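# Move three ceramic mugs into the sink

## Task

Get every one of the 3 mugs into the sink without breaking any. A mug breaks if it drops more than a few centimetres or takes a hard knock. The utility cart can be moved. At the end, release the mugs and move the robot away from them. The robot must not fall over or finish leaning.

## Robot and tools

Robot: a Rainbow Robotics RB-Y1. It has a two-wheel differential base with two rear casters. The base is 0.66 m long and 0.58 m wide, and its front edge sits 0.10 m ahead of the drive axle. On top is a folding torso (the lower part is called the leg) carrying a head and two 7-joint arms, each with a parallel gripper. The base cannot move sideways.

Frames: the base frame has its origin on the floor under the midpoint of the drive axle, with x forward, y left and z up. The chest, left_hand and right_hand positions are reported in this frame. A hand point is the spot between its finger pads. The fingers point along the hand's -z and close along its x. Reported hand positions can be off, more so at long reach. The odometry frame is the base frame as it stood at the scene's start. base_odometry counts wheel rotation only, so wheel slip shows up as travel. Heading is positive to the left and runs from -3.142 to 3.142.

execute_actions(actions, cameras): actions is a list holding one action or none. An empty list just returns the state and images. An action may contain:
- base: a relative move from the current base position, with exactly one key. translate_m is metres, forward positive, range -3 to 3. rotate_rad is radians, counter-clockwise (left) positive, range -3.2 to 3.2. A base move that would need more than about 8.667 s at its top speed is refused.
- joints: absolute joint targets keyed by joint name. Angles are in radians and the grippers in metres of opening. Ranges: torso_squat_rad 0 to 1.2 (0 is standing tall; more lowers the chest while keeping it level). torso_shift_rad -0.3 to 0.6 (positive moves the hips forward). torso_pitch_rad -0.2 to 1.4 (positive leans the chest forward). torso_yaw_rad -1.5 to 1.5 (positive turns left). Shoulder pitch ±2.356 (0 hangs down; negative swings the arm forward and up). left_shoulder_roll_rad 0 to 3.141 and right_shoulder_roll_rad -3.141 to 0; each lifts its arm outward, away from the body. Shoulder yaw ±2.094. Elbow -2.617 to 0.01 (0 is straight; negative bends). Forearm roll ±3.141. Wrist pitch -1.57 to 1.919 (negative tips the hand forward). Hand roll ±2.705. Grippers 0 to 0.1. head_pan_rad ±0.523, positive to the left. head_tilt_rad -0.35 to 1.57, positive looks down. On both arms, yaw and the roll joints take the same sign convention (positive is counter-clockwise from above). Arrival tolerance is ±0.02 rad, or ±0.004 m for the grippers.
- speeds: caps this action's top speeds. translate_m 0.05 to 0.4 m/s; rotate_rad 0.1 to 1.509 rad/s.
- min_time_s: 0.1 to 8 s. It sets the shortest duration for each arm and head motion in the action.
All parts of an action start together. Joints and the base left out of an action may keep driving toward their earlier targets. An unknown key or an out-of-range value gets the whole call rejected, and nothing moves. cameras may be head_camera, left_wrist_camera, right_wrist_camera or all; leave it out for all, or pass [] for none. The 'pictures' line lists the returned images in order.

The torso has extra combined limits: squat+shift<=1.52; squat-shift+pitch<=1.57; shift+0.5pitch-0.4squat<=0.7; shift+0.3pitch-0.5squat<=0.39. Breaking one leaves the commanded torso joints partway, reporting off_target.

wait(seconds): 0 to 10. Commands nothing and returns the state and images. zoom_image(camera, region): region is [x0,y0,x1,y1] in pixels of the latest full image from that camera, at most 504x504. read_manual: licence texts only. finished_scene(scene): ends the scene for good. Call it only once all mugs sit in the sink, released, with the robot clear of them.

Reading results: base_status and joint_status report how each motion ended. done means it arrived; for the base it only means the wheels turned the commanded amount, even if they slipped. off_target means it rested short and may still push. limit_stop_at_<name> means a built-in limit stopped it; limit_stop_at_own_body means the self-collision guard stopped it before any contact, so move the arm and torso apart. contact_stop means it hit something solid. time_out means it took far longer than expected. stopped_with_arm means the torso halted because an arm hit something. A contact_stop, time_out or stopped_with_arm stops the whole group (the torso, or the 7 joints of one arm), which then holds where it is. 'joint command not followed', followed by a cause line, means the arm check withheld that arm's targets; follow the suggestion in the cause line. The gripper still acts. on_its_own lists what the call did not command; 'held at' there is a target, not a position. Motor temperatures are listed per arm in joint order. MOTOR HOT appears from 65 °C, and at 80 °C an OVER-TEMPERATURE FAULT stops the robot. A TORQUE FAULT (contact torque at a joint's load limit) freezes everything for 10 s. After either fault, send your targets again.

After a stop with contact, first back off in a separate action: arms first, then the torso. If both hands hold one object and the torso contact-stops right away with nothing in the way, command all arm joints (not the grippers) to their current joint_positions values, then resend the torso command.

Grasping: command an opening at least 0.005 m narrower than the object's width. The resulting off_target is expected. Each arm can carry at most 3 kg. Heavy loads far in front of the drive wheels can tip the robot, and nothing stops that.

Avoid: releasing or lowering mugs from more than a few centimetres up, and knocking them. Avoid driving into furniture, since the base keeps pushing and the wheels spin. A bent leg can stick out past the front edge, and a leg pressing on furniture can slide the robot back without odometry showing it. Never let the arms strike or press on each other, grippers included. Do not tip or lean the robot at the end. Something may now and then nudge loose objects, so check mug positions with the cameras. The robot holds its last command while you think, and held loads heat the motors.

Each tool is called after "Emit:" as name(argument=value, ...), one argument or row to a line, values as JSON.

## Session

Emit:
execute_actions(
  actions=[],
)

Scene clock: 0.00 s.
Motor temperatures (°C, as the motors report them): left_arm=[24 28 32 32 32 36 30] | right_arm=[30 31 25 28 34 31 37]
base_odometry: x=+0.000 y=+0.000 heading=+0.000 (m, m, rad; odometry frame)
base_status: not commanded
joint_positions: torso_squat_rad=+0.350 torso_shift_rad=-0.001 torso_pitch_rad=-0.002 torso_yaw_rad=+0.001 left_shoulder_pitch_rad=-0.034 left_shoulder_roll_rad=+0.045 left_shoulder_yaw_rad=-0.011 left_elbow_rad=-0.166 left_forearm_roll_rad=-0.001 left_wrist_pitch_rad=+0.007 left_hand_roll_rad=+0.016 left_gripper_m=+0.099 right_shoulder_pitch_rad=-0.015 right_shoulder_roll_rad=-0.035 right_shoulder_yaw_rad=-0.026 right_elbow_rad=-0.284 right_forearm_roll_rad=-0.003 right_wrist_pitch_rad=+0.016 right_hand_roll_rad=-0.001 right_gripper_m=+0.100 head_pan_rad=+0.001 head_tilt_rad=+0.399
joint_status: not commanded
chest: x=-0.2292 y=+0.0001 z=+1.2474 quat_wxyz=(+1.000, +0.000, -0.001, +0.000) (m; base frame)
left_hand: x=-0.1242 y=+0.2523 z=+0.5700 quat_wxyz=(+0.995, +0.021, -0.096, -0.005) (m; base frame)
right_hand: x=-0.0828 y=-0.2489 z=+0.5776 quat_wxyz=(+0.990, -0.018, -0.142, -0.009) (m; base frame)
pictures: head_camera, left_wrist_camera, right_wrist_camera
Images, in order (width x height): head_camera 896x504, left_wrist_camera 644x364, right_wrist_camera 644x364.

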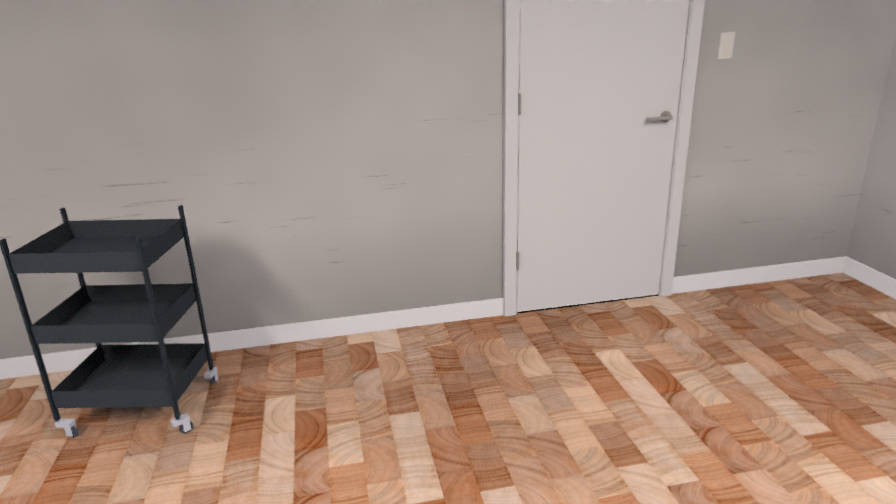

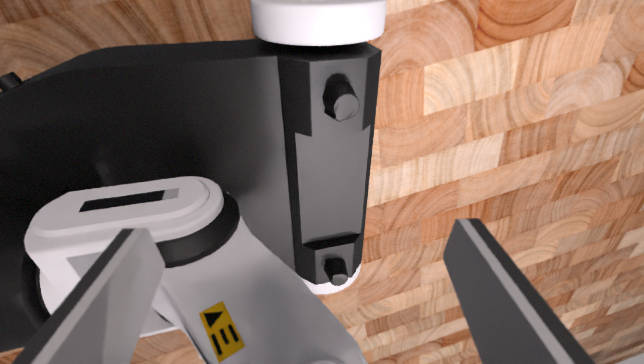

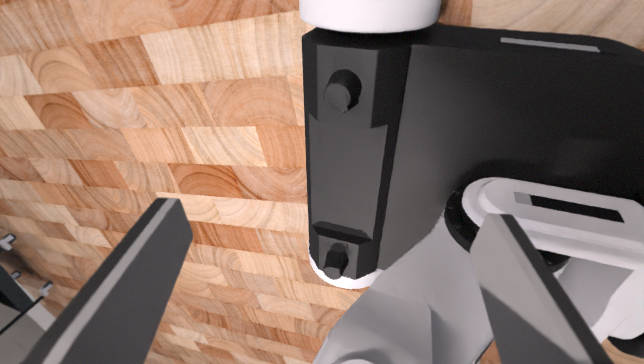

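Emit:
execute_actions(
  actions=[
    {"base":{"rotate_rad":1.57}},
  ],
  cameras=["head_camera"],
)

Emit:
execute_actions(
  actions=[
    {"base":{"rotate_rad":1.57}},
  ],
  cameras=["head_camera"],
)

Emit:
execute_actions(
  actions=[
    {"base":{"rotate_rad":1.57}},
  ],
  cameras=["head_camera"],
)

Scene clock: 6.77 s.
Motor temperatures (°C, as the motors report them): left_arm=[24 28 32 32 32 36 30] | right_arm=[30 31 25 28 34 31 37]
base_odometry: x=+0.000 y=+0.000 heading=+1.570 (m, m, rad; odometry frame)
base_status: done
joint_positions: torso_squat_rad=+0.350 torso_shift_rad=-0.001 torso_pitch_rad=-0.002 torso_yaw_rad=+0.001 left_shoulder_pitch_rad=-0.034 left_shoulder_roll_rad=+0.045 left_shoulder_yaw_rad=-0.011 left_elbow_rad=-0.166 left_forearm_roll_rad=-0.001 left_wrist_pitch_rad=+0.007 left_hand_roll_rad=+0.016 left_gripper_m=+0.099 right_shoulder_pitch_rad=-0.015 right_shoulder_roll_rad=-0.035 right_shoulder_yaw_rad=-0.026 right_elbow_rad=-0.284 right_forearm_roll_rad=-0.003 right_wrist_pitch_rad=+0.016 right_hand_roll_rad=-0.001 right_gripper_m=+0.100 head_pan_rad=+0.001 head_tilt_rad=+0.399
joint_status: not commanded
chest: x=-0.2292 y=+0.0000 z=+1.2474 quat_wxyz=(+1.000, +0.000, -0.001, +0.000) (m; base frame)
left_hand: x=-0.1242 y=+0.2523 z=+0.5700 quat_wxyz=(+0.995, +0.021, -0.096, -0.005) (m; base frame)
right_hand: x=-0.0828 y=-0.2489 z=+0.5776 quat_wxyz=(+0.990, -0.018, -0.142, -0.009) (m; base frame)
pictures: head_camera
Images, in order (width x height): head_camera 896x504.

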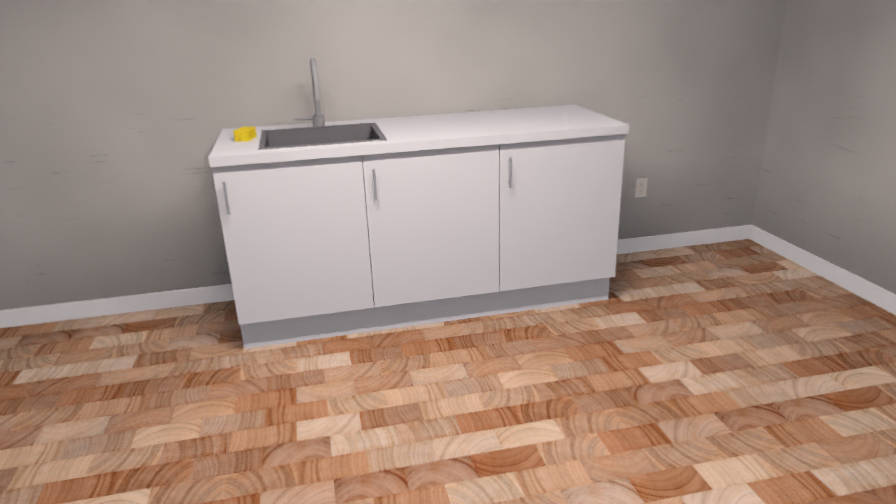

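Scene clock: 10.67 s.
Motor temperatures (°C, as the motors report them): left_arm=[24 28 32 32 32 36 30] | right_arm=[30 31 25 28 34 31 37]
base_odometry: x=+0.000 y=+0.000 heading=+3.139 (m, m, rad; odometry frame)
base_status: done
joint_positions: torso_squat_rad=+0.350 torso_shift_rad=-0.001 torso_pitch_rad=-0.002 torso_yaw_rad=+0.001 left_shoulder_pitch_rad=-0.034 left_shoulder_roll_rad=+0.045 left_shoulder_yaw_rad=-0.011 left_elbow_rad=-0.166 left_forearm_roll_rad=-0.001 left_wrist_pitch_rad=+0.007 left_hand_roll_rad=+0.016 left_gripper_m=+0.099 right_shoulder_pitch_rad=-0.015 right_shoulder_roll_rad=-0.035 right_shoulder_yaw_rad=-0.026 right_elbow_rad=-0.284 right_forearm_roll_rad=-0.003 right_wrist_pitch_rad=+0.016 right_hand_roll_rad=-0.001 right_gripper_m=+0.100 head_pan_rad=+0.001 head_tilt_rad=+0.399
joint_status: not commanded
chest: x=-0.2292 y=+0.0000 z=+1.2474 quat_wxyz=(+1.000, +0.000, -0.001, +0.000) (m; base frame)
left_hand: x=-0.1242 y=+0.2523 z=+0.5700 quat_wxyz=(+0.995, +0.021, -0.096, -0.005) (m; base frame)
right_hand: x=-0.0828 y=-0.2489 z=+0.5776 quat_wxyz=(+0.990, -0.018, -0.142, -0.009) (m; base frame)
pictures: head_camera
Images, in order (width x height): head_camera 896x504.

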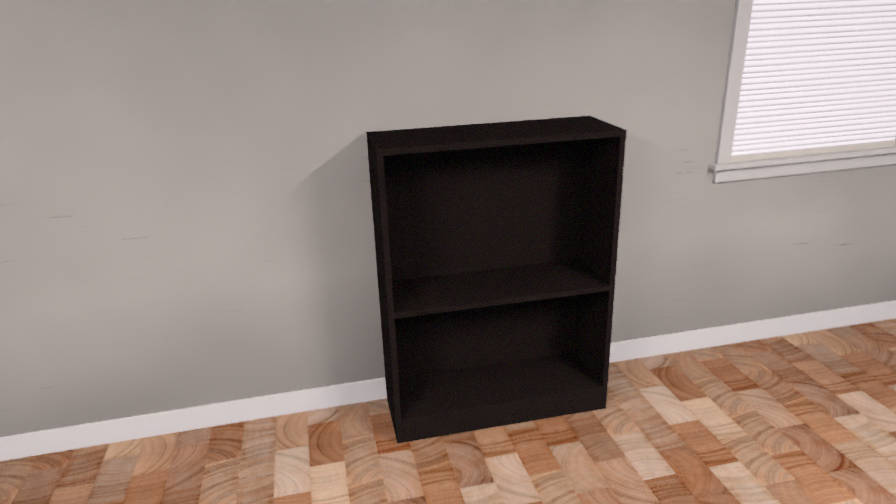

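Scene clock: 14.57 s.
Motor temperatures (°C, as the motors report them): left_arm=[24 28 32 32 32 36 30] | right_arm=[30 31 25 28 34 31 37]
base_odometry: x=+0.000 y=+0.000 heading=-1.574 (m, m, rad; odometry frame)
base_status: done
joint_positions: torso_squat_rad=+0.350 torso_shift_rad=-0.001 torso_pitch_rad=-0.002 torso_yaw_rad=+0.001 left_shoulder_pitch_rad=-0.034 left_shoulder_roll_rad=+0.045 left_shoulder_yaw_rad=-0.011 left_elbow_rad=-0.166 left_forearm_roll_rad=-0.001 left_wrist_pitch_rad=+0.007 left_hand_roll_rad=+0.016 left_gripper_m=+0.099 right_shoulder_pitch_rad=-0.015 right_shoulder_roll_rad=-0.035 right_shoulder_yaw_rad=-0.026 right_elbow_rad=-0.284 right_forearm_roll_rad=-0.003 right_wrist_pitch_rad=+0.016 right_hand_roll_rad=-0.001 right_gripper_m=+0.100 head_pan_rad=+0.001 head_tilt_rad=+0.399
joint_status: not commanded
chest: x=-0.2292 y=+0.0000 z=+1.2474 quat_wxyz=(+1.000, +0.000, -0.001, +0.000) (m; base frame)
left_hand: x=-0.1242 y=+0.2523 z=+0.5700 quat_wxyz=(+0.995, +0.021, -0.096, -0.005) (m; base frame)
right_hand: x=-0.0828 y=-0.2489 z=+0.5776 quat_wxyz=(+0.990, -0.018, -0.142, -0.009) (m; base frame)
pictures: head_camera
Images, in order (width x height): head_camera 896x504.

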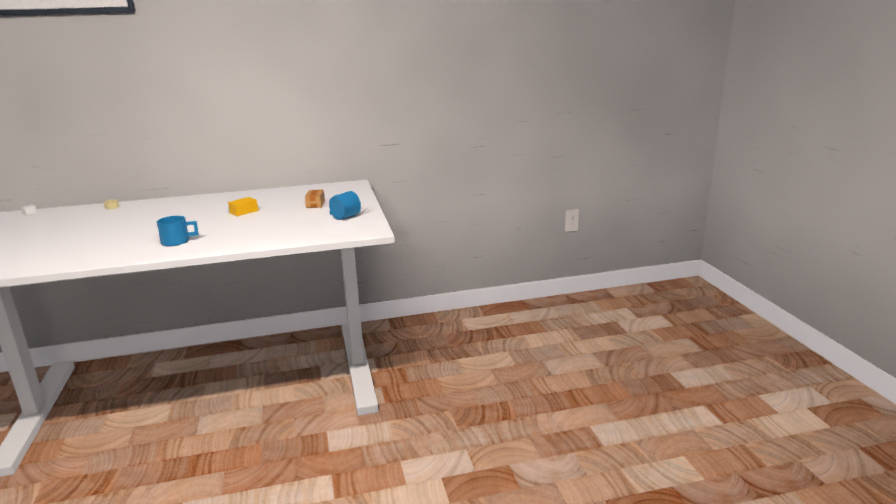

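Emit:
execute_actions(
  actions=[
    {"base":{"rotate_rad":0.6}},
  ],
  cameras=["head_camera"],
)

Scene clock: 18.53 s.
Motor temperatures (°C, as the motors report them): left_arm=[24 28 32 32 32 36 30] | right_arm=[30 31 25 28 34 31 37]
base_odometry: x=+0.000 y=+0.000 heading=-0.975 (m, m, rad; odometry frame)
base_status: done
joint_positions: torso_squat_rad=+0.350 torso_shift_rad=-0.001 torso_pitch_rad=-0.002 torso_yaw_rad=+0.001 left_shoulder_pitch_rad=-0.034 left_shoulder_roll_rad=+0.045 left_shoulder_yaw_rad=-0.011 left_elbow_rad=-0.166 left_forearm_roll_rad=-0.001 left_wrist_pitch_rad=+0.007 left_hand_roll_rad=+0.016 left_gripper_m=+0.099 right_shoulder_pitch_rad=-0.015 right_shoulder_roll_rad=-0.035 right_shoulder_yaw_rad=-0.026 right_elbow_rad=-0.284 right_forearm_roll_rad=-0.003 right_wrist_pitch_rad=+0.016 right_hand_roll_rad=-0.001 right_gripper_m=+0.100 head_pan_rad=+0.001 head_tilt_rad=+0.399
joint_status: not commanded
chest: x=-0.2292 y=+0.0000 z=+1.2474 quat_wxyz=(+1.000, +0.000, -0.001, +0.000) (m; base frame)
left_hand: x=-0.1242 y=+0.2523 z=+0.5700 quat_wxyz=(+0.995, +0.021, -0.096, -0.005) (m; base frame)
right_hand: x=-0.0828 y=-0.2489 z=+0.5776 quat_wxyz=(+0.990, -0.018, -0.142, -0.009) (m; base frame)
pictures: head_camera
Images, in order (width x height): head_camera 896x504.

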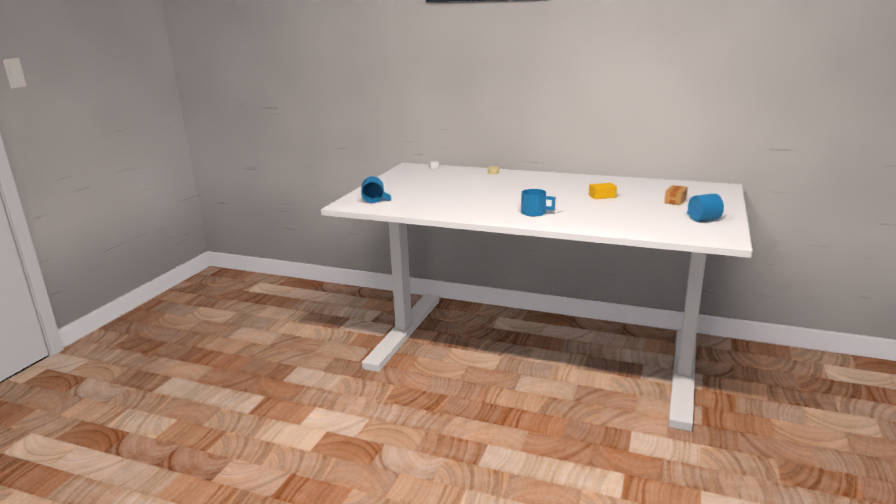

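Emit:
execute_actions(
  actions=[
    {"base":{"rotate_rad":-0.2}},
  ],
  cameras=[],
)

Emit:
execute_actions(
  actions=[
    {"base":{"translate_m":1.3},"joints":{"head_tilt_rad":0.7}},
  ],
  cameras=["head_camera"],
)

Scene clock: 28.50 s.
Motor temperatures (°C, as the motors report them): left_arm=[24 28 32 32 32 36 30] | right_arm=[30 31 25 28 34 31 37]
base_odometry: x=+0.000 y=+0.000 heading=-1.174 (m, m, rad; odometry frame)
base_status: done
joint_positions: torso_squat_rad=+0.350 torso_shift_rad=-0.001 torso_pitch_rad=-0.002 torso_yaw_rad=+0.001 left_shoulder_pitch_rad=-0.034 left_shoulder_roll_rad=+0.045 left_shoulder_yaw_rad=-0.011 left_elbow_rad=-0.166 left_forearm_roll_rad=-0.001 left_wrist_pitch_rad=+0.007 left_hand_roll_rad=+0.016 left_gripper_m=+0.099 right_shoulder_pitch_rad=-0.015 right_shoulder_roll_rad=-0.035 right_shoulder_yaw_rad=-0.026 right_elbow_rad=-0.284 right_forearm_roll_rad=-0.003 right_wrist_pitch_rad=+0.016 right_hand_roll_rad=-0.001 right_gripper_m=+0.100 head_pan_rad=+0.001 head_tilt_rad=+0.399
joint_status: not commanded
chest: x=-0.2292 y=+0.0001 z=+1.2474 quat_wxyz=(+1.000, +0.000, -0.001, +0.000) (m; base frame)
left_hand: x=-0.1242 y=+0.2523 z=+0.5700 quat_wxyz=(+0.995, +0.021, -0.096, -0.005) (m; base frame)
right_hand: x=-0.0828 y=-0.2489 z=+0.5776 quat_wxyz=(+0.990, -0.018, -0.142, -0.009) (m; base frame)
pictures: none
No camera images: the call's "cameras" was empty. Leave "cameras" out to get every camera's image.

Scene clock: 33.20 s.
Motor temperatures (°C, as the motors report them): left_arm=[24 28 32 32 32 36 30] | right_arm=[30 31 25 28 34 31 37]
base_odometry: x=+0.503 y=-1.199 heading=-1.174 (m, m, rad; odometry frame)
base_status: done
joint_positions: torso_squat_rad=+0.350 torso_shift_rad=-0.001 torso_pitch_rad=-0.002 torso_yaw_rad=+0.001 left_shoulder_pitch_rad=-0.034 left_shoulder_roll_rad=+0.045 left_shoulder_yaw_rad=-0.011 left_elbow_rad=-0.166 left_forearm_roll_rad=-0.001 left_wrist_pitch_rad=+0.007 left_hand_roll_rad=+0.016 left_gripper_m=+0.099 right_shoulder_pitch_rad=-0.015 right_shoulder_roll_rad=-0.035 right_shoulder_yaw_rad=-0.026 right_elbow_rad=-0.284 right_forearm_roll_rad=-0.003 right_wrist_pitch_rad=+0.016 right_hand_roll_rad=-0.001 right_gripper_m=+0.100 head_pan_rad=+0.001 head_tilt_rad=+0.700
joint_status: all done
chest: x=-0.2291 y=+0.0001 z=+1.2474 quat_wxyz=(+1.000, +0.000, -0.001, +0.000) (m; base frame)
left_hand: x=-0.1241 y=+0.2523 z=+0.5700 quat_wxyz=(+0.995, +0.021, -0.096, -0.005) (m; base frame)
right_hand: x=-0.0827 y=-0.2489 z=+0.5776 quat_wxyz=(+0.990, -0.018, -0.142, -0.009) (m; base frame)
pictures: head_camera
Images, in order (width x height): head_camera 896x504.

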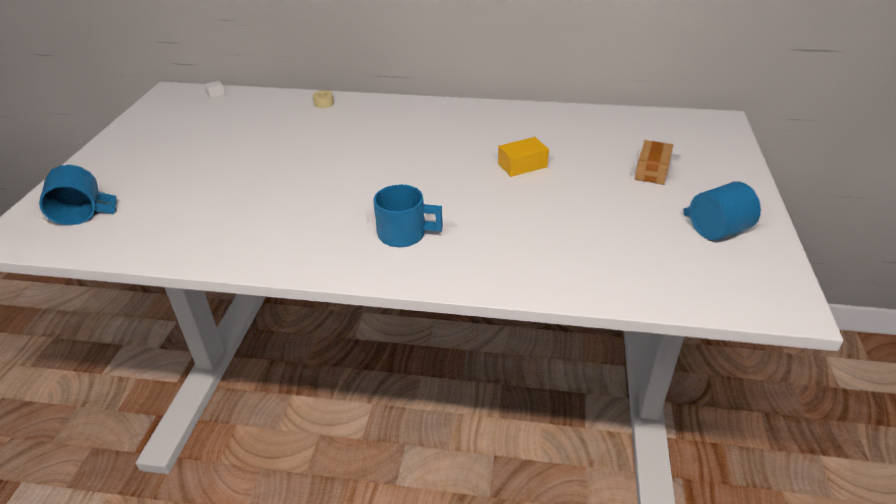

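Emit:
execute_actions(
  actions=[
    {"base":{"rotate_rad":-0.12},"joints":{"left_shoulder_pitch_rad":-0.9,"left_elbow_rad":-0.8,"left_wrist_pitch_rad":1.7,"right_shoulder_pitch_rad":-0.9,"right_elbow_rad":-0.8,"right_wrist_pitch_rad":1.7,"left_shoulder_roll_rad":0.2,"right_shoulder_roll_rad":-0.2,"head_tilt_rad":0.9}},
  ],
)

Scene clock: 44.63 s.
Motor temperatures (°C, as the motors report them): left_arm=[24 28 32 32 32 36 30] | right_arm=[30 31 25 28 34 31 37]
base_odometry: x=+0.503 y=-1.199 heading=-1.293 (m, m, rad; odometry frame)
base_status: done
joint_positions: torso_squat_rad=+0.350 torso_shift_rad=-0.001 torso_pitch_rad=-0.002 torso_yaw_rad=+0.001 left_shoulder_pitch_rad=-0.900 left_shoulder_roll_rad=+0.200 left_shoulder_yaw_rad=-0.011 left_elbow_rad=-0.800 left_forearm_roll_rad=-0.001 left_wrist_pitch_rad=+1.700 left_hand_roll_rad=+0.016 left_gripper_m=+0.099 right_shoulder_pitch_rad=-0.900 right_shoulder_roll_rad=-0.200 right_shoulder_yaw_rad=-0.026 right_elbow_rad=-0.800 right_forearm_roll_rad=-0.003 right_wrist_pitch_rad=+1.700 right_hand_roll_rad=-0.001 right_gripper_m=+0.100 head_pan_rad=+0.001 head_tilt_rad=+0.900
joint_status: all done
chest: x=-0.2292 y=+0.0001 z=+1.2474 quat_wxyz=(+1.000, +0.000, -0.001, +0.000) (m; base frame)
left_hand: x=+0.2594 y=+0.2609 z=+0.9483 quat_wxyz=(+0.990, +0.133, +0.008, -0.053) (m; base frame)
right_hand: x=+0.2595 y=-0.2596 z=+0.9479 quat_wxyz=(+0.992, -0.116, +0.009, +0.050) (m; base frame)
pictures: head_camera, left_wrist_camera, right_wrist_camera
Images, in order (width x height): head_camera 896x504, left_wrist_camera 644x364, right_wrist_camera 644x364.

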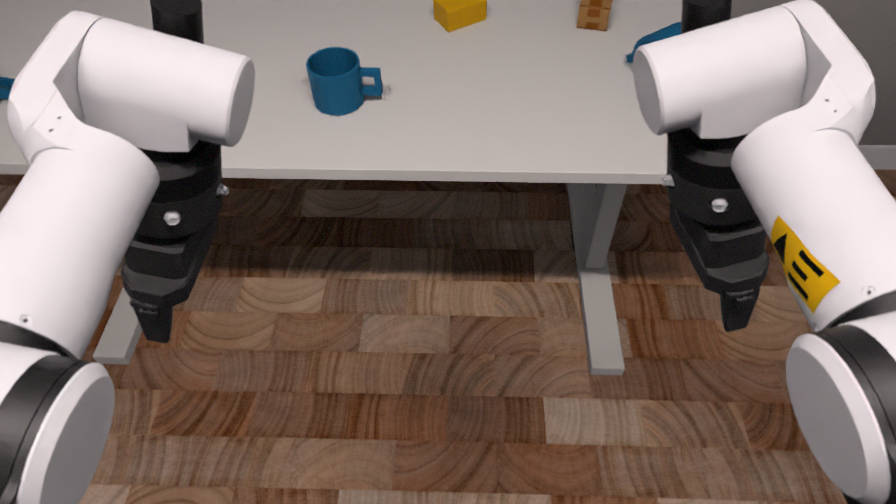

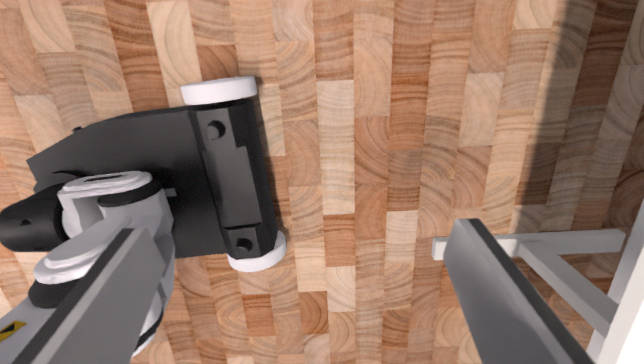

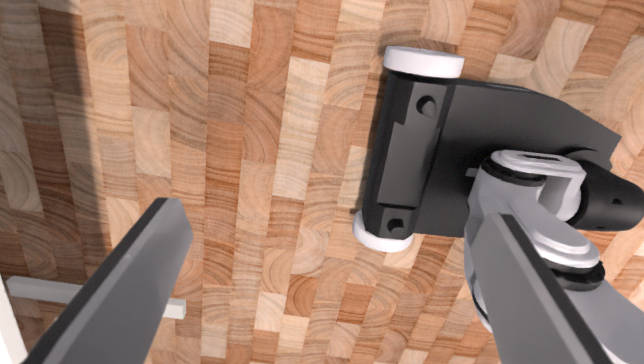

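Emit:
execute_actions(
  actions=[
    {"base":{"translate_m":0.45},"joints":{"left_shoulder_roll_rad":0.05,"head_tilt_rad":1.1}},
  ],
)

Scene clock: 50.37 s.
Motor temperatures (°C, as the motors report them): left_arm=[25 28 32 32 32 36 30] | right_arm=[30 31 25 28 34 31 37]
base_odometry: x=+0.626 y=-1.632 heading=-1.293 (m, m, rad; odometry frame)
base_status: done
joint_positions: torso_squat_rad=+0.350 torso_shift_rad=-0.001 torso_pitch_rad=-0.002 torso_yaw_rad=+0.001 left_shoulder_pitch_rad=-0.900 left_shoulder_roll_rad=+0.050 left_shoulder_yaw_rad=-0.011 left_elbow_rad=-0.800 left_forearm_roll_rad=-0.001 left_wrist_pitch_rad=+1.700 left_hand_roll_rad=+0.016 left_gripper_m=+0.099 right_shoulder_pitch_rad=-0.900 right_shoulder_roll_rad=-0.200 right_shoulder_yaw_rad=-0.026 right_elbow_rad=-0.800 right_forearm_roll_rad=-0.003 right_wrist_pitch_rad=+1.700 right_hand_roll_rad=-0.001 right_gripper_m=+0.100 head_pan_rad=+0.001 head_tilt_rad=+1.100
joint_status: all done
chest: x=-0.2291 y=+0.0000 z=+1.2474 quat_wxyz=(+1.000, +0.000, -0.001, +0.000) (m; base frame)
left_hand: x=+0.2433 y=+0.1714 z=+0.9292 quat_wxyz=(+0.990, +0.086, +0.018, -0.110) (m; base frame)
right_hand: x=+0.2594 y=-0.2597 z=+0.9477 quat_wxyz=(+0.992, -0.116, +0.009, +0.050) (m; base frame)
pictures: head_camera, left_wrist_camera, right_wrist_camera
Images, in order (width x height): head_camera 896x504, left_wrist_camera 644x364, right_wrist_camera 644x364.

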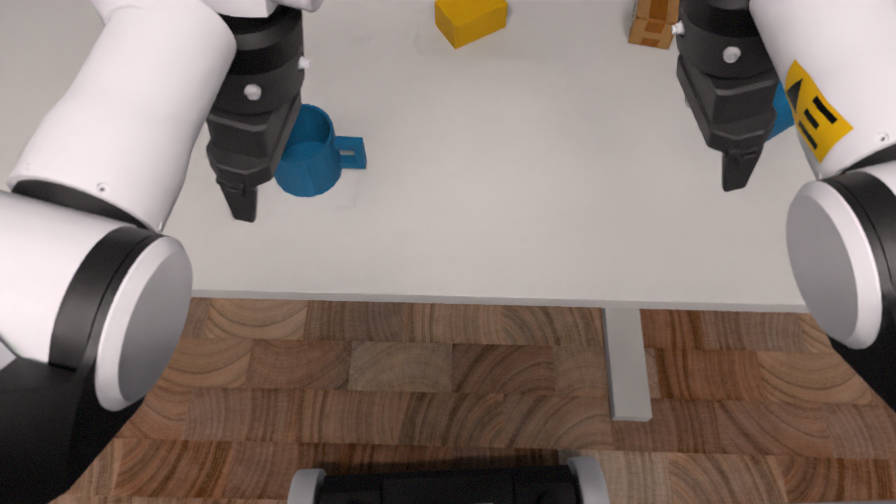

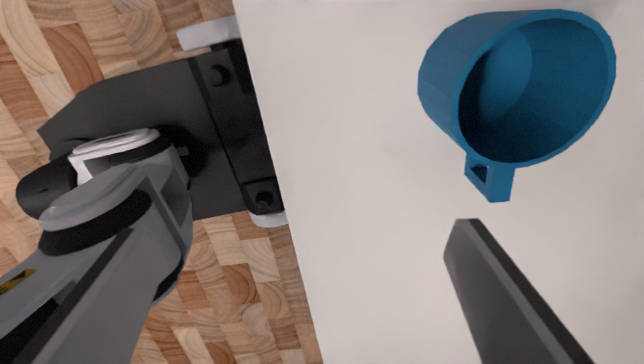

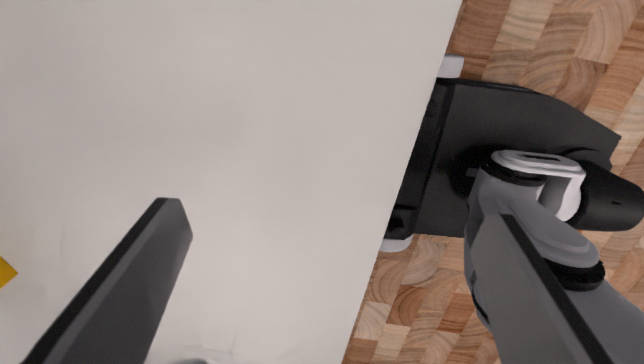

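Emit:
execute_actions(
  actions=[
    {"base":{"translate_m":0.06},"joints":{"left_shoulder_roll_rad":0.09,"torso_squat_rad":0.55}},
  ],
)

Scene clock: 60.87 s.
Motor temperatures (°C, as the motors report them): left_arm=[25 28 32 33 32 36 30] | right_arm=[30 31 25 28 34 31 37]
base_odometry: x=+0.642 y=-1.690 heading=-1.294 (m, m, rad; odometry frame)
base_status: done
joint_positions: torso_squat_rad=+0.550 torso_shift_rad=-0.001 torso_pitch_rad=-0.002 torso_yaw_rad=+0.001 left_shoulder_pitch_rad=-0.900 left_shoulder_roll_rad=+0.090 left_shoulder_yaw_rad=-0.011 left_elbow_rad=-0.800 left_forearm_roll_rad=-0.001 left_wrist_pitch_rad=+1.700 left_hand_roll_rad=+0.016 left_gripper_m=+0.099 right_shoulder_pitch_rad=-0.900 right_shoulder_roll_rad=-0.200 right_shoulder_yaw_rad=-0.026 right_elbow_rad=-0.800 right_forearm_roll_rad=-0.003 right_wrist_pitch_rad=+1.700 right_hand_roll_rad=-0.001 right_gripper_m=+0.100 head_pan_rad=+0.001 head_tilt_rad=+1.100
joint_status: all done
chest: x=-0.2292 y=+0.0000 z=+1.1867 quat_wxyz=(+1.000, +0.000, -0.001, +0.000) (m; base frame)
left_hand: x=+0.2486 y=+0.1953 z=+0.8727 quat_wxyz=(+0.991, +0.098, +0.015, -0.095) (m; base frame)
right_hand: x=+0.2594 y=-0.2597 z=+0.8871 quat_wxyz=(+0.992, -0.116, +0.009, +0.050) (m; base frame)
pictures: head_camera, left_wrist_camera, right_wrist_camera
Images, in order (width x height): head_camera 896x504, left_wrist_camera 644x364, right_wrist_camera 644x364.

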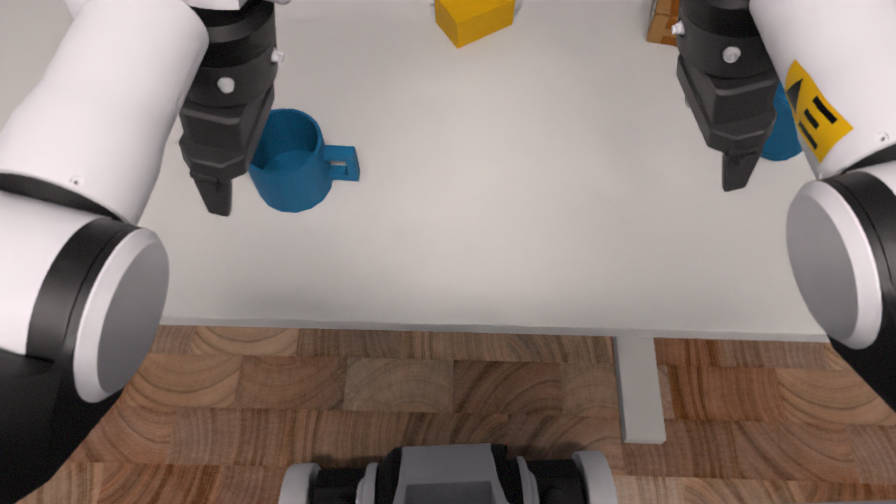

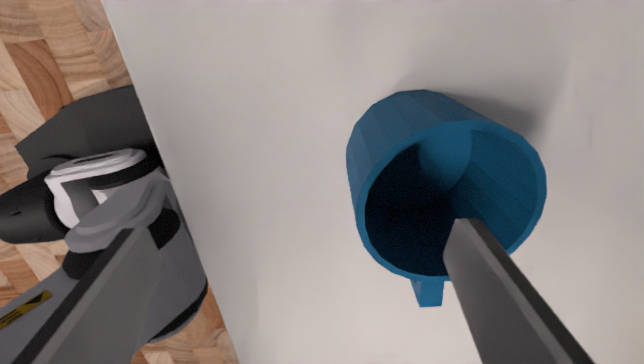

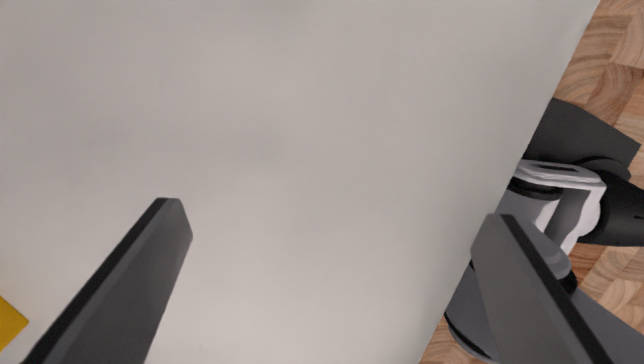

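Emit:
execute_actions(
  actions=[
    {"base":{"translate_m":0.02},"joints":{"torso_squat_rad":0.72}},
  ],
  cameras=["head_camera","left_wrist_camera"],
)

Scene clock: 65.83 s.
Motor temperatures (°C, as the motors report them): left_arm=[25 28 32 33 32 36 30] | right_arm=[30 31 25 28 34 31 37]
base_odometry: x=+0.648 y=-1.709 heading=-1.294 (m, m, rad; odometry frame)
base_status: done
joint_positions: torso_squat_rad=+0.720 torso_shift_rad=-0.001 torso_pitch_rad=-0.002 torso_yaw_rad=+0.001 left_shoulder_pitch_rad=-0.900 left_shoulder_roll_rad=+0.090 left_shoulder_yaw_rad=-0.011 left_elbow_rad=-0.800 left_forearm_roll_rad=-0.001 left_wrist_pitch_rad=+1.700 left_hand_roll_rad=+0.016 left_gripper_m=+0.099 right_shoulder_pitch_rad=-0.900 right_shoulder_roll_rad=-0.200 right_shoulder_yaw_rad=-0.026 right_elbow_rad=-0.800 right_forearm_roll_rad=-0.003 right_wrist_pitch_rad=+1.700 right_hand_roll_rad=-0.001 right_gripper_m=+0.100 head_pan_rad=+0.001 head_tilt_rad=+1.100
joint_status: all done
chest: x=-0.2291 y=+0.0000 z=+1.1162 quat_wxyz=(+1.000, +0.000, -0.001, +0.000) (m; base frame)
left_hand: x=+0.2487 y=+0.1953 z=+0.8022 quat_wxyz=(+0.991, +0.098, +0.015, -0.095) (m; base frame)
right_hand: x=+0.2595 y=-0.2597 z=+0.8166 quat_wxyz=(+0.992, -0.116, +0.009, +0.050) (m; base frame)
pictures: head_camera, left_wrist_camera
Images, in order (width x height): head_camera 896x504, left_wrist_camera 644x364.

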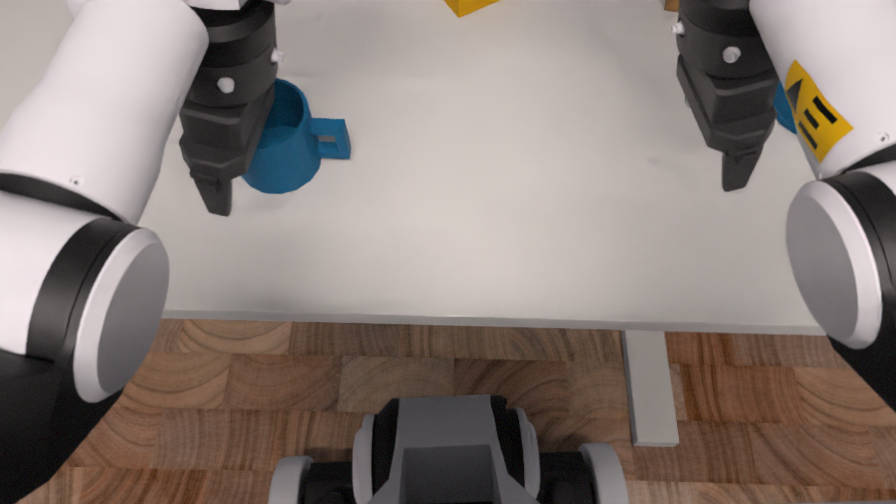

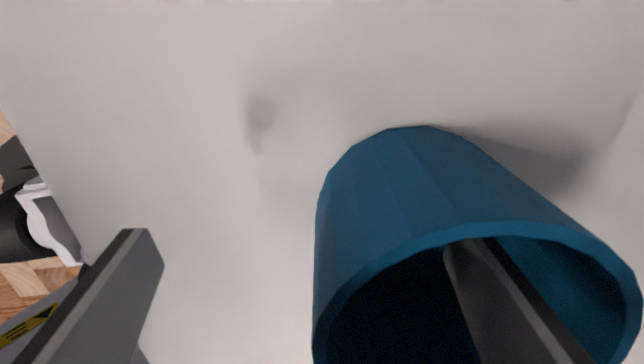

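Emit:
execute_actions(
  actions=[
    {"joints":{"left_shoulder_roll_rad":0.04},"min_time_s":1},
  ],
  cameras=["left_wrist_camera"],
)

Emit:
execute_actions(
  actions=[
    {"joints":{"left_gripper_m":0.0}},
  ],
  cameras=["head_camera","left_wrist_camera"],
)

Scene clock: 72.10 s.
Motor temperatures (°C, as the motors report them): left_arm=[25 28 32 33 32 36 30] | right_arm=[30 31 25 28 34 31 37]
base_odometry: x=+0.648 y=-1.709 heading=-1.294 (m, m, rad; odometry frame)
base_status: not commanded
joint_positions: torso_squat_rad=+0.720 torso_shift_rad=-0.001 torso_pitch_rad=-0.002 torso_yaw_rad=+0.001 left_shoulder_pitch_rad=-0.900 left_shoulder_roll_rad=+0.040 left_shoulder_yaw_rad=-0.011 left_elbow_rad=-0.800 left_forearm_roll_rad=-0.001 left_wrist_pitch_rad=+1.700 left_hand_roll_rad=+0.016 left_gripper_m=+0.099 right_shoulder_pitch_rad=-0.900 right_shoulder_roll_rad=-0.200 right_shoulder_yaw_rad=-0.026 right_elbow_rad=-0.800 right_forearm_roll_rad=-0.003 right_wrist_pitch_rad=+1.700 right_hand_roll_rad=-0.001 right_gripper_m=+0.100 head_pan_rad=+0.001 head_tilt_rad=+1.100
joint_status: all done
chest: x=-0.2291 y=+0.0000 z=+1.1162 quat_wxyz=(+1.000, +0.000, -0.001, +0.000) (m; base frame)
left_hand: x=+0.2420 y=+0.1658 z=+0.7971 quat_wxyz=(+0.990, +0.083, +0.019, -0.114) (m; base frame)
right_hand: x=+0.2595 y=-0.2597 z=+0.8166 quat_wxyz=(+0.992, -0.116, +0.009, +0.050) (m; base frame)
pictures: left_wrist_camera
Images, in order (width x height): left_wrist_camera 644x364.

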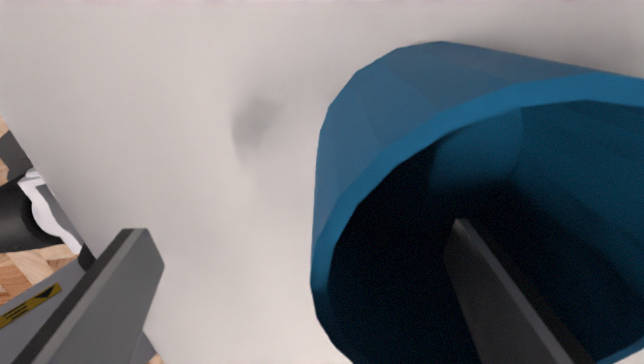

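Scene clock: 73.57 s.
Motor temperatures (°C, as the motors report them): left_arm=[25 28 32 33 32 36 30] | right_arm=[30 31 25 28 34 31 37]
base_odometry: x=+0.648 y=-1.709 heading=-1.294 (m, m, rad; odometry frame)
base_status: not commanded
joint_positions: torso_squat_rad=+0.720 torso_shift_rad=-0.001 torso_pitch_rad=-0.002 torso_yaw_rad=+0.001 left_shoulder_pitch_rad=-0.901 left_shoulder_roll_rad=+0.040 left_shoulder_yaw_rad=-0.011 left_elbow_rad=-0.800 left_forearm_roll_rad=-0.001 left_wrist_pitch_rad=+1.700 left_hand_roll_rad=+0.016 left_gripper_m=+0.005 right_shoulder_pitch_rad=-0.900 right_shoulder_roll_rad=-0.200 right_shoulder_yaw_rad=-0.026 right_elbow_rad=-0.800 right_forearm_roll_rad=-0.003 right_wrist_pitch_rad=+1.700 right_hand_roll_rad=-0.001 right_gripper_m=+0.100 head_pan_rad=+0.001 head_tilt_rad=+1.100
joint_status: left_gripper_m off_target (ended at +0.005, target +0.000)
chest: x=-0.2291 y=+0.0000 z=+1.1162 quat_wxyz=(+1.000, +0.000, -0.001, +0.000) (m; base frame)
left_hand: x=+0.2421 y=+0.1657 z=+0.7973 quat_wxyz=(+0.990, +0.083, +0.018, -0.114) (m; base frame)
right_hand: x=+0.2595 y=-0.2597 z=+0.8166 quat_wxyz=(+0.992, -0.116, +0.009, +0.050) (m; base frame)
pictures: head_camera, left_wrist_camera
Images, in order (width x height): head_camera 896x504, left_wrist_camera 644x364.

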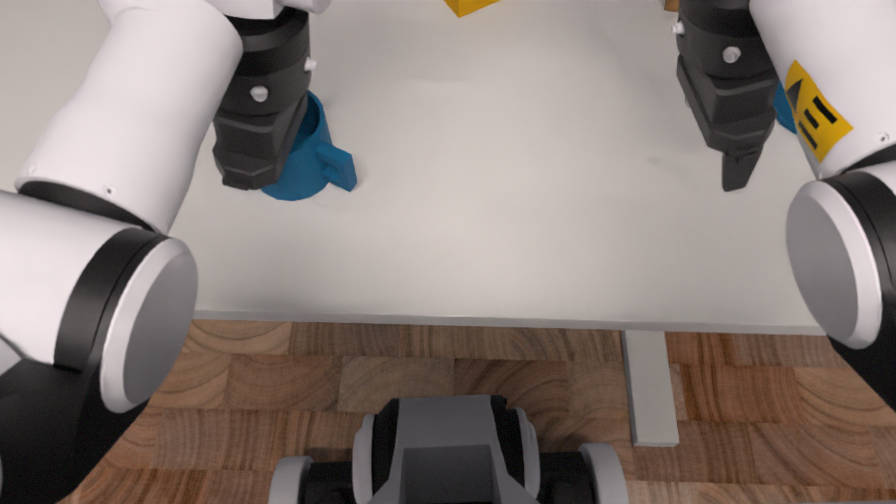

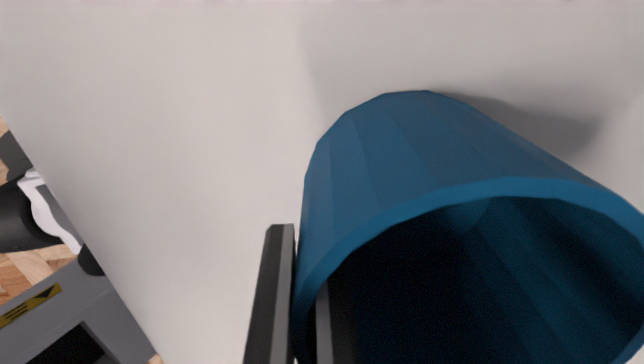

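Emit:
execute_actions(
  actions=[
    {"joints":{"torso_squat_rad":0.3,"head_pan_rad":-0.5,"head_tilt_rad":0.9,"right_shoulder_roll_rad":-0.6}},
  ],
)

Scene clock: 77.70 s.
Motor temperatures (°C, as the motors report them): left_arm=[25 28 32 33 32 36 30] | right_arm=[31 31 25 28 34 31 37]
base_odometry: x=+0.648 y=-1.709 heading=-1.294 (m, m, rad; odometry frame)
base_status: not commanded
joint_positions: torso_squat_rad=+0.300 torso_shift_rad=-0.001 torso_pitch_rad=-0.002 torso_yaw_rad=+0.001 left_shoulder_pitch_rad=-0.900 left_shoulder_roll_rad=+0.040 left_shoulder_yaw_rad=-0.011 left_elbow_rad=-0.800 left_forearm_roll_rad=-0.001 left_wrist_pitch_rad=+1.700 left_hand_roll_rad=+0.016 left_gripper_m=+0.005 right_shoulder_pitch_rad=-0.900 right_shoulder_roll_rad=-0.600 right_shoulder_yaw_rad=-0.026 right_elbow_rad=-0.800 right_forearm_roll_rad=-0.003 right_wrist_pitch_rad=+1.700 right_hand_roll_rad=-0.001 right_gripper_m=+0.100 head_pan_rad=-0.500 head_tilt_rad=+0.900
joint_status: all done
chest: x=-0.2291 y=+0.0000 z=+1.2587 quat_wxyz=(+1.000, +0.000, -0.001, +0.000) (m; base frame)
left_hand: x=+0.2417 y=+0.1656 z=+0.9392 quat_wxyz=(+0.990, +0.083, +0.019, -0.114) (m; base frame)
right_hand: x=+0.2497 y=-0.4884 z=+1.0503 quat_wxyz=(+0.966, -0.238, -0.021, -0.104) (m; base frame)
pictures: head_camera, left_wrist_camera, right_wrist_camera
Images, in order (width x height): head_camera 896x504, left_wrist_camera 644x364, right_wrist_camera 644x364.

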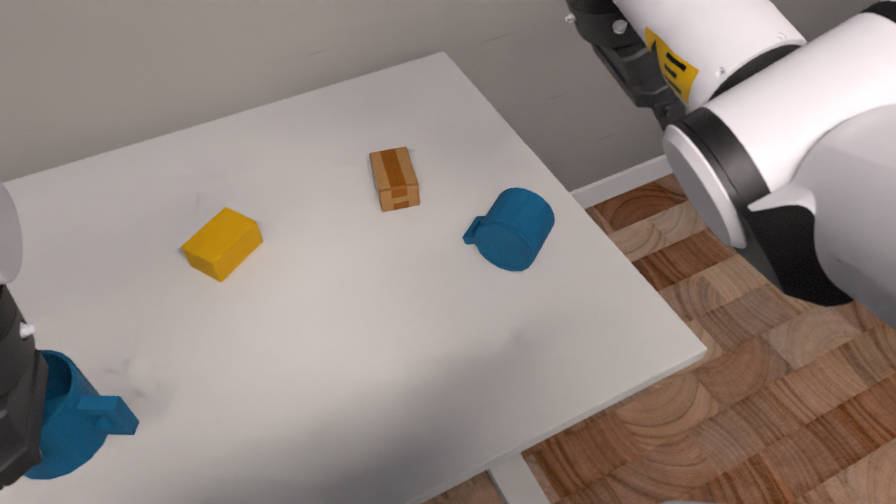

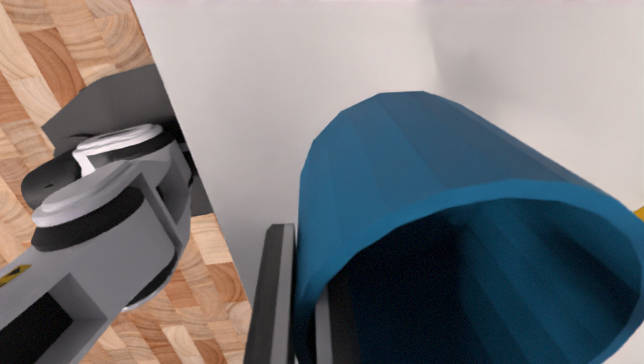

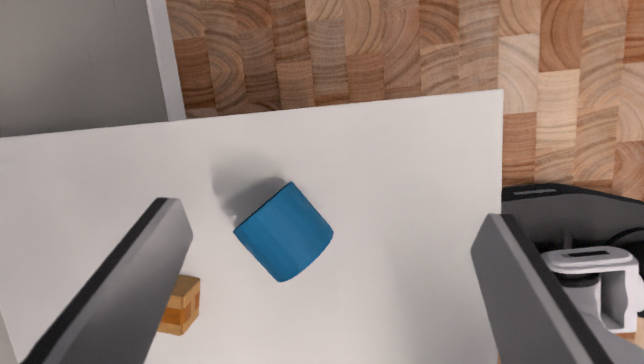

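Emit:
execute_actions(
  actions=[
    {"base":{"translate_m":0.1},"joints":{"torso_pitch_rad":0.35,"right_shoulder_pitch_rad":-0.5,"right_shoulder_roll_rad":-0.1,"right_shoulder_yaw_rad":-0.6,"right_elbow_rad":-1.2,"right_wrist_pitch_rad":1.35,"right_hand_roll_rad":1.4,"head_tilt_rad":0.7},"min_time_s":2},
  ],
)

Scene clock: 95.40 s.
Motor temperatures (°C, as the motors report them): left_arm=[25 28 32 33 32 36 30] | right_arm=[31 31 25 29 34 31 37]
base_odometry: x=+0.675 y=-1.805 heading=-1.294 (m, m, rad; odometry frame)
base_status: done
joint_positions: torso_squat_rad=+0.300 torso_shift_rad=-0.002 torso_pitch_rad=+0.309 torso_yaw_rad=+0.001 left_shoulder_pitch_rad=-0.902 left_shoulder_roll_rad=+0.040 left_shoulder_yaw_rad=-0.011 left_elbow_rad=-0.801 left_forearm_roll_rad=-0.002 left_wrist_pitch_rad=+1.700 left_hand_roll_rad=+0.016 left_gripper_m=+0.014 right_shoulder_pitch_rad=-0.627 right_shoulder_roll_rad=-0.248 right_shoulder_yaw_rad=-0.441 right_elbow_rad=-1.091 right_forearm_roll_rad=-0.003 right_wrist_pitch_rad=+1.456 right_hand_roll_rad=+1.056 right_gripper_m=+0.100 head_pan_rad=-0.500 head_tilt_rad=+0.700
joint_status: torso_pitch_rad contact_stop (moved +0.310 of +0.352); right_shoulder_pitch_rad contact_stop (moved +0.273 of +0.400); right_shoulder_roll_rad contact_stop_at_right_shoulder_pitch_rad (moved +0.352 of +0.500); right_shoulder_yaw_rad contact_stop_at_right_shoulder_pitch_rad (moved -0.415 of -0.574); right_elbow_rad contact_stop_at_right_shoulder_pitch_rad (moved -0.291 of -0.400); right_wrist_pitch_rad contact_stop_at_right_shoulder_pitch_rad (moved -0.244 of -0.350); right_hand_roll_rad contact_stop_at_right_shoulder_pitch_rad (moved +1.056 of +1.401); the others done
on_its_own: torso_pitch_rad is held at +0.310, not at your +0.350, since a contact_stop; right_shoulder_pitch_rad is held at -0.625, not at your -0.500, since a contact_stop; right_shoulder_roll_rad is held at -0.247, not at your -0.100, since a contact_stop; right_shoulder_yaw_rad is held at -0.441, not at your -0.600, since a contact_stop; right_elbow_rad is held at -1.090, not at your -1.200, since a contact_stop; right_wrist_pitch_rad is held at +1.456, not at your +1.350, since a contact_stop; right_hand_roll_rad is held at +1.056, not at your +1.400, since a contact_stop
chest: x=-0.1355 y=+0.0002 z=+1.2440 quat_wxyz=(+0.988, +0.000, +0.154, +0.000) (m; base frame)
left_hand: x=+0.2162 y=+0.1655 z=+0.7966 quat_wxyz=(+0.975, +0.064, +0.171, -0.125) (m; base frame)
right_hand: x=+0.2371 y=-0.3712 z=+0.7836 quat_wxyz=(+0.925, -0.034, +0.029, +0.377) (m; base frame)
pictures: head_camera, left_wrist_camera, right_wrist_camera
Images, in order (width x height): head_camera 896x504, left_wrist_camera 644x364, right_wrist_camera 644x364.

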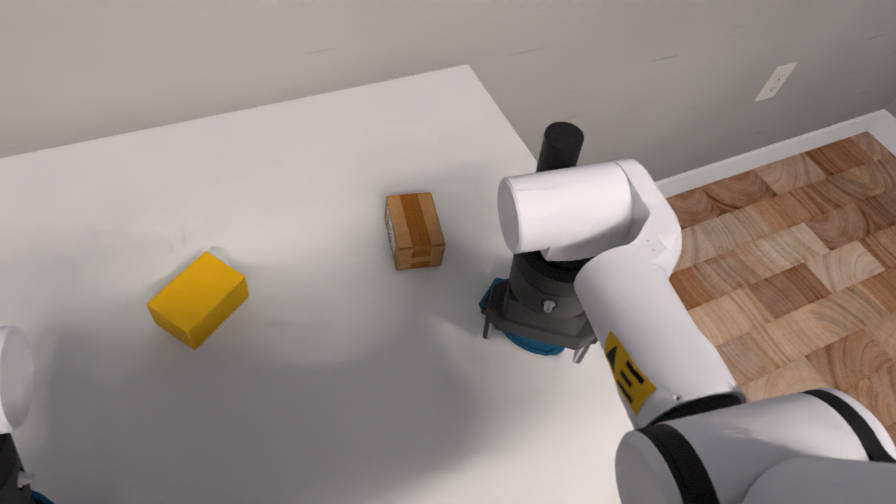

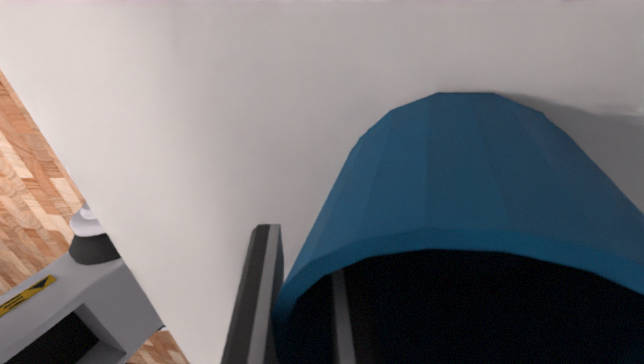

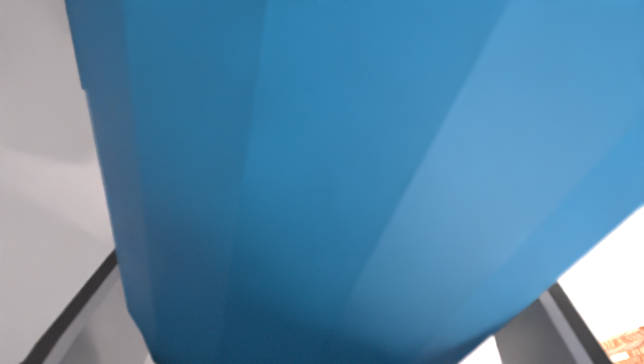

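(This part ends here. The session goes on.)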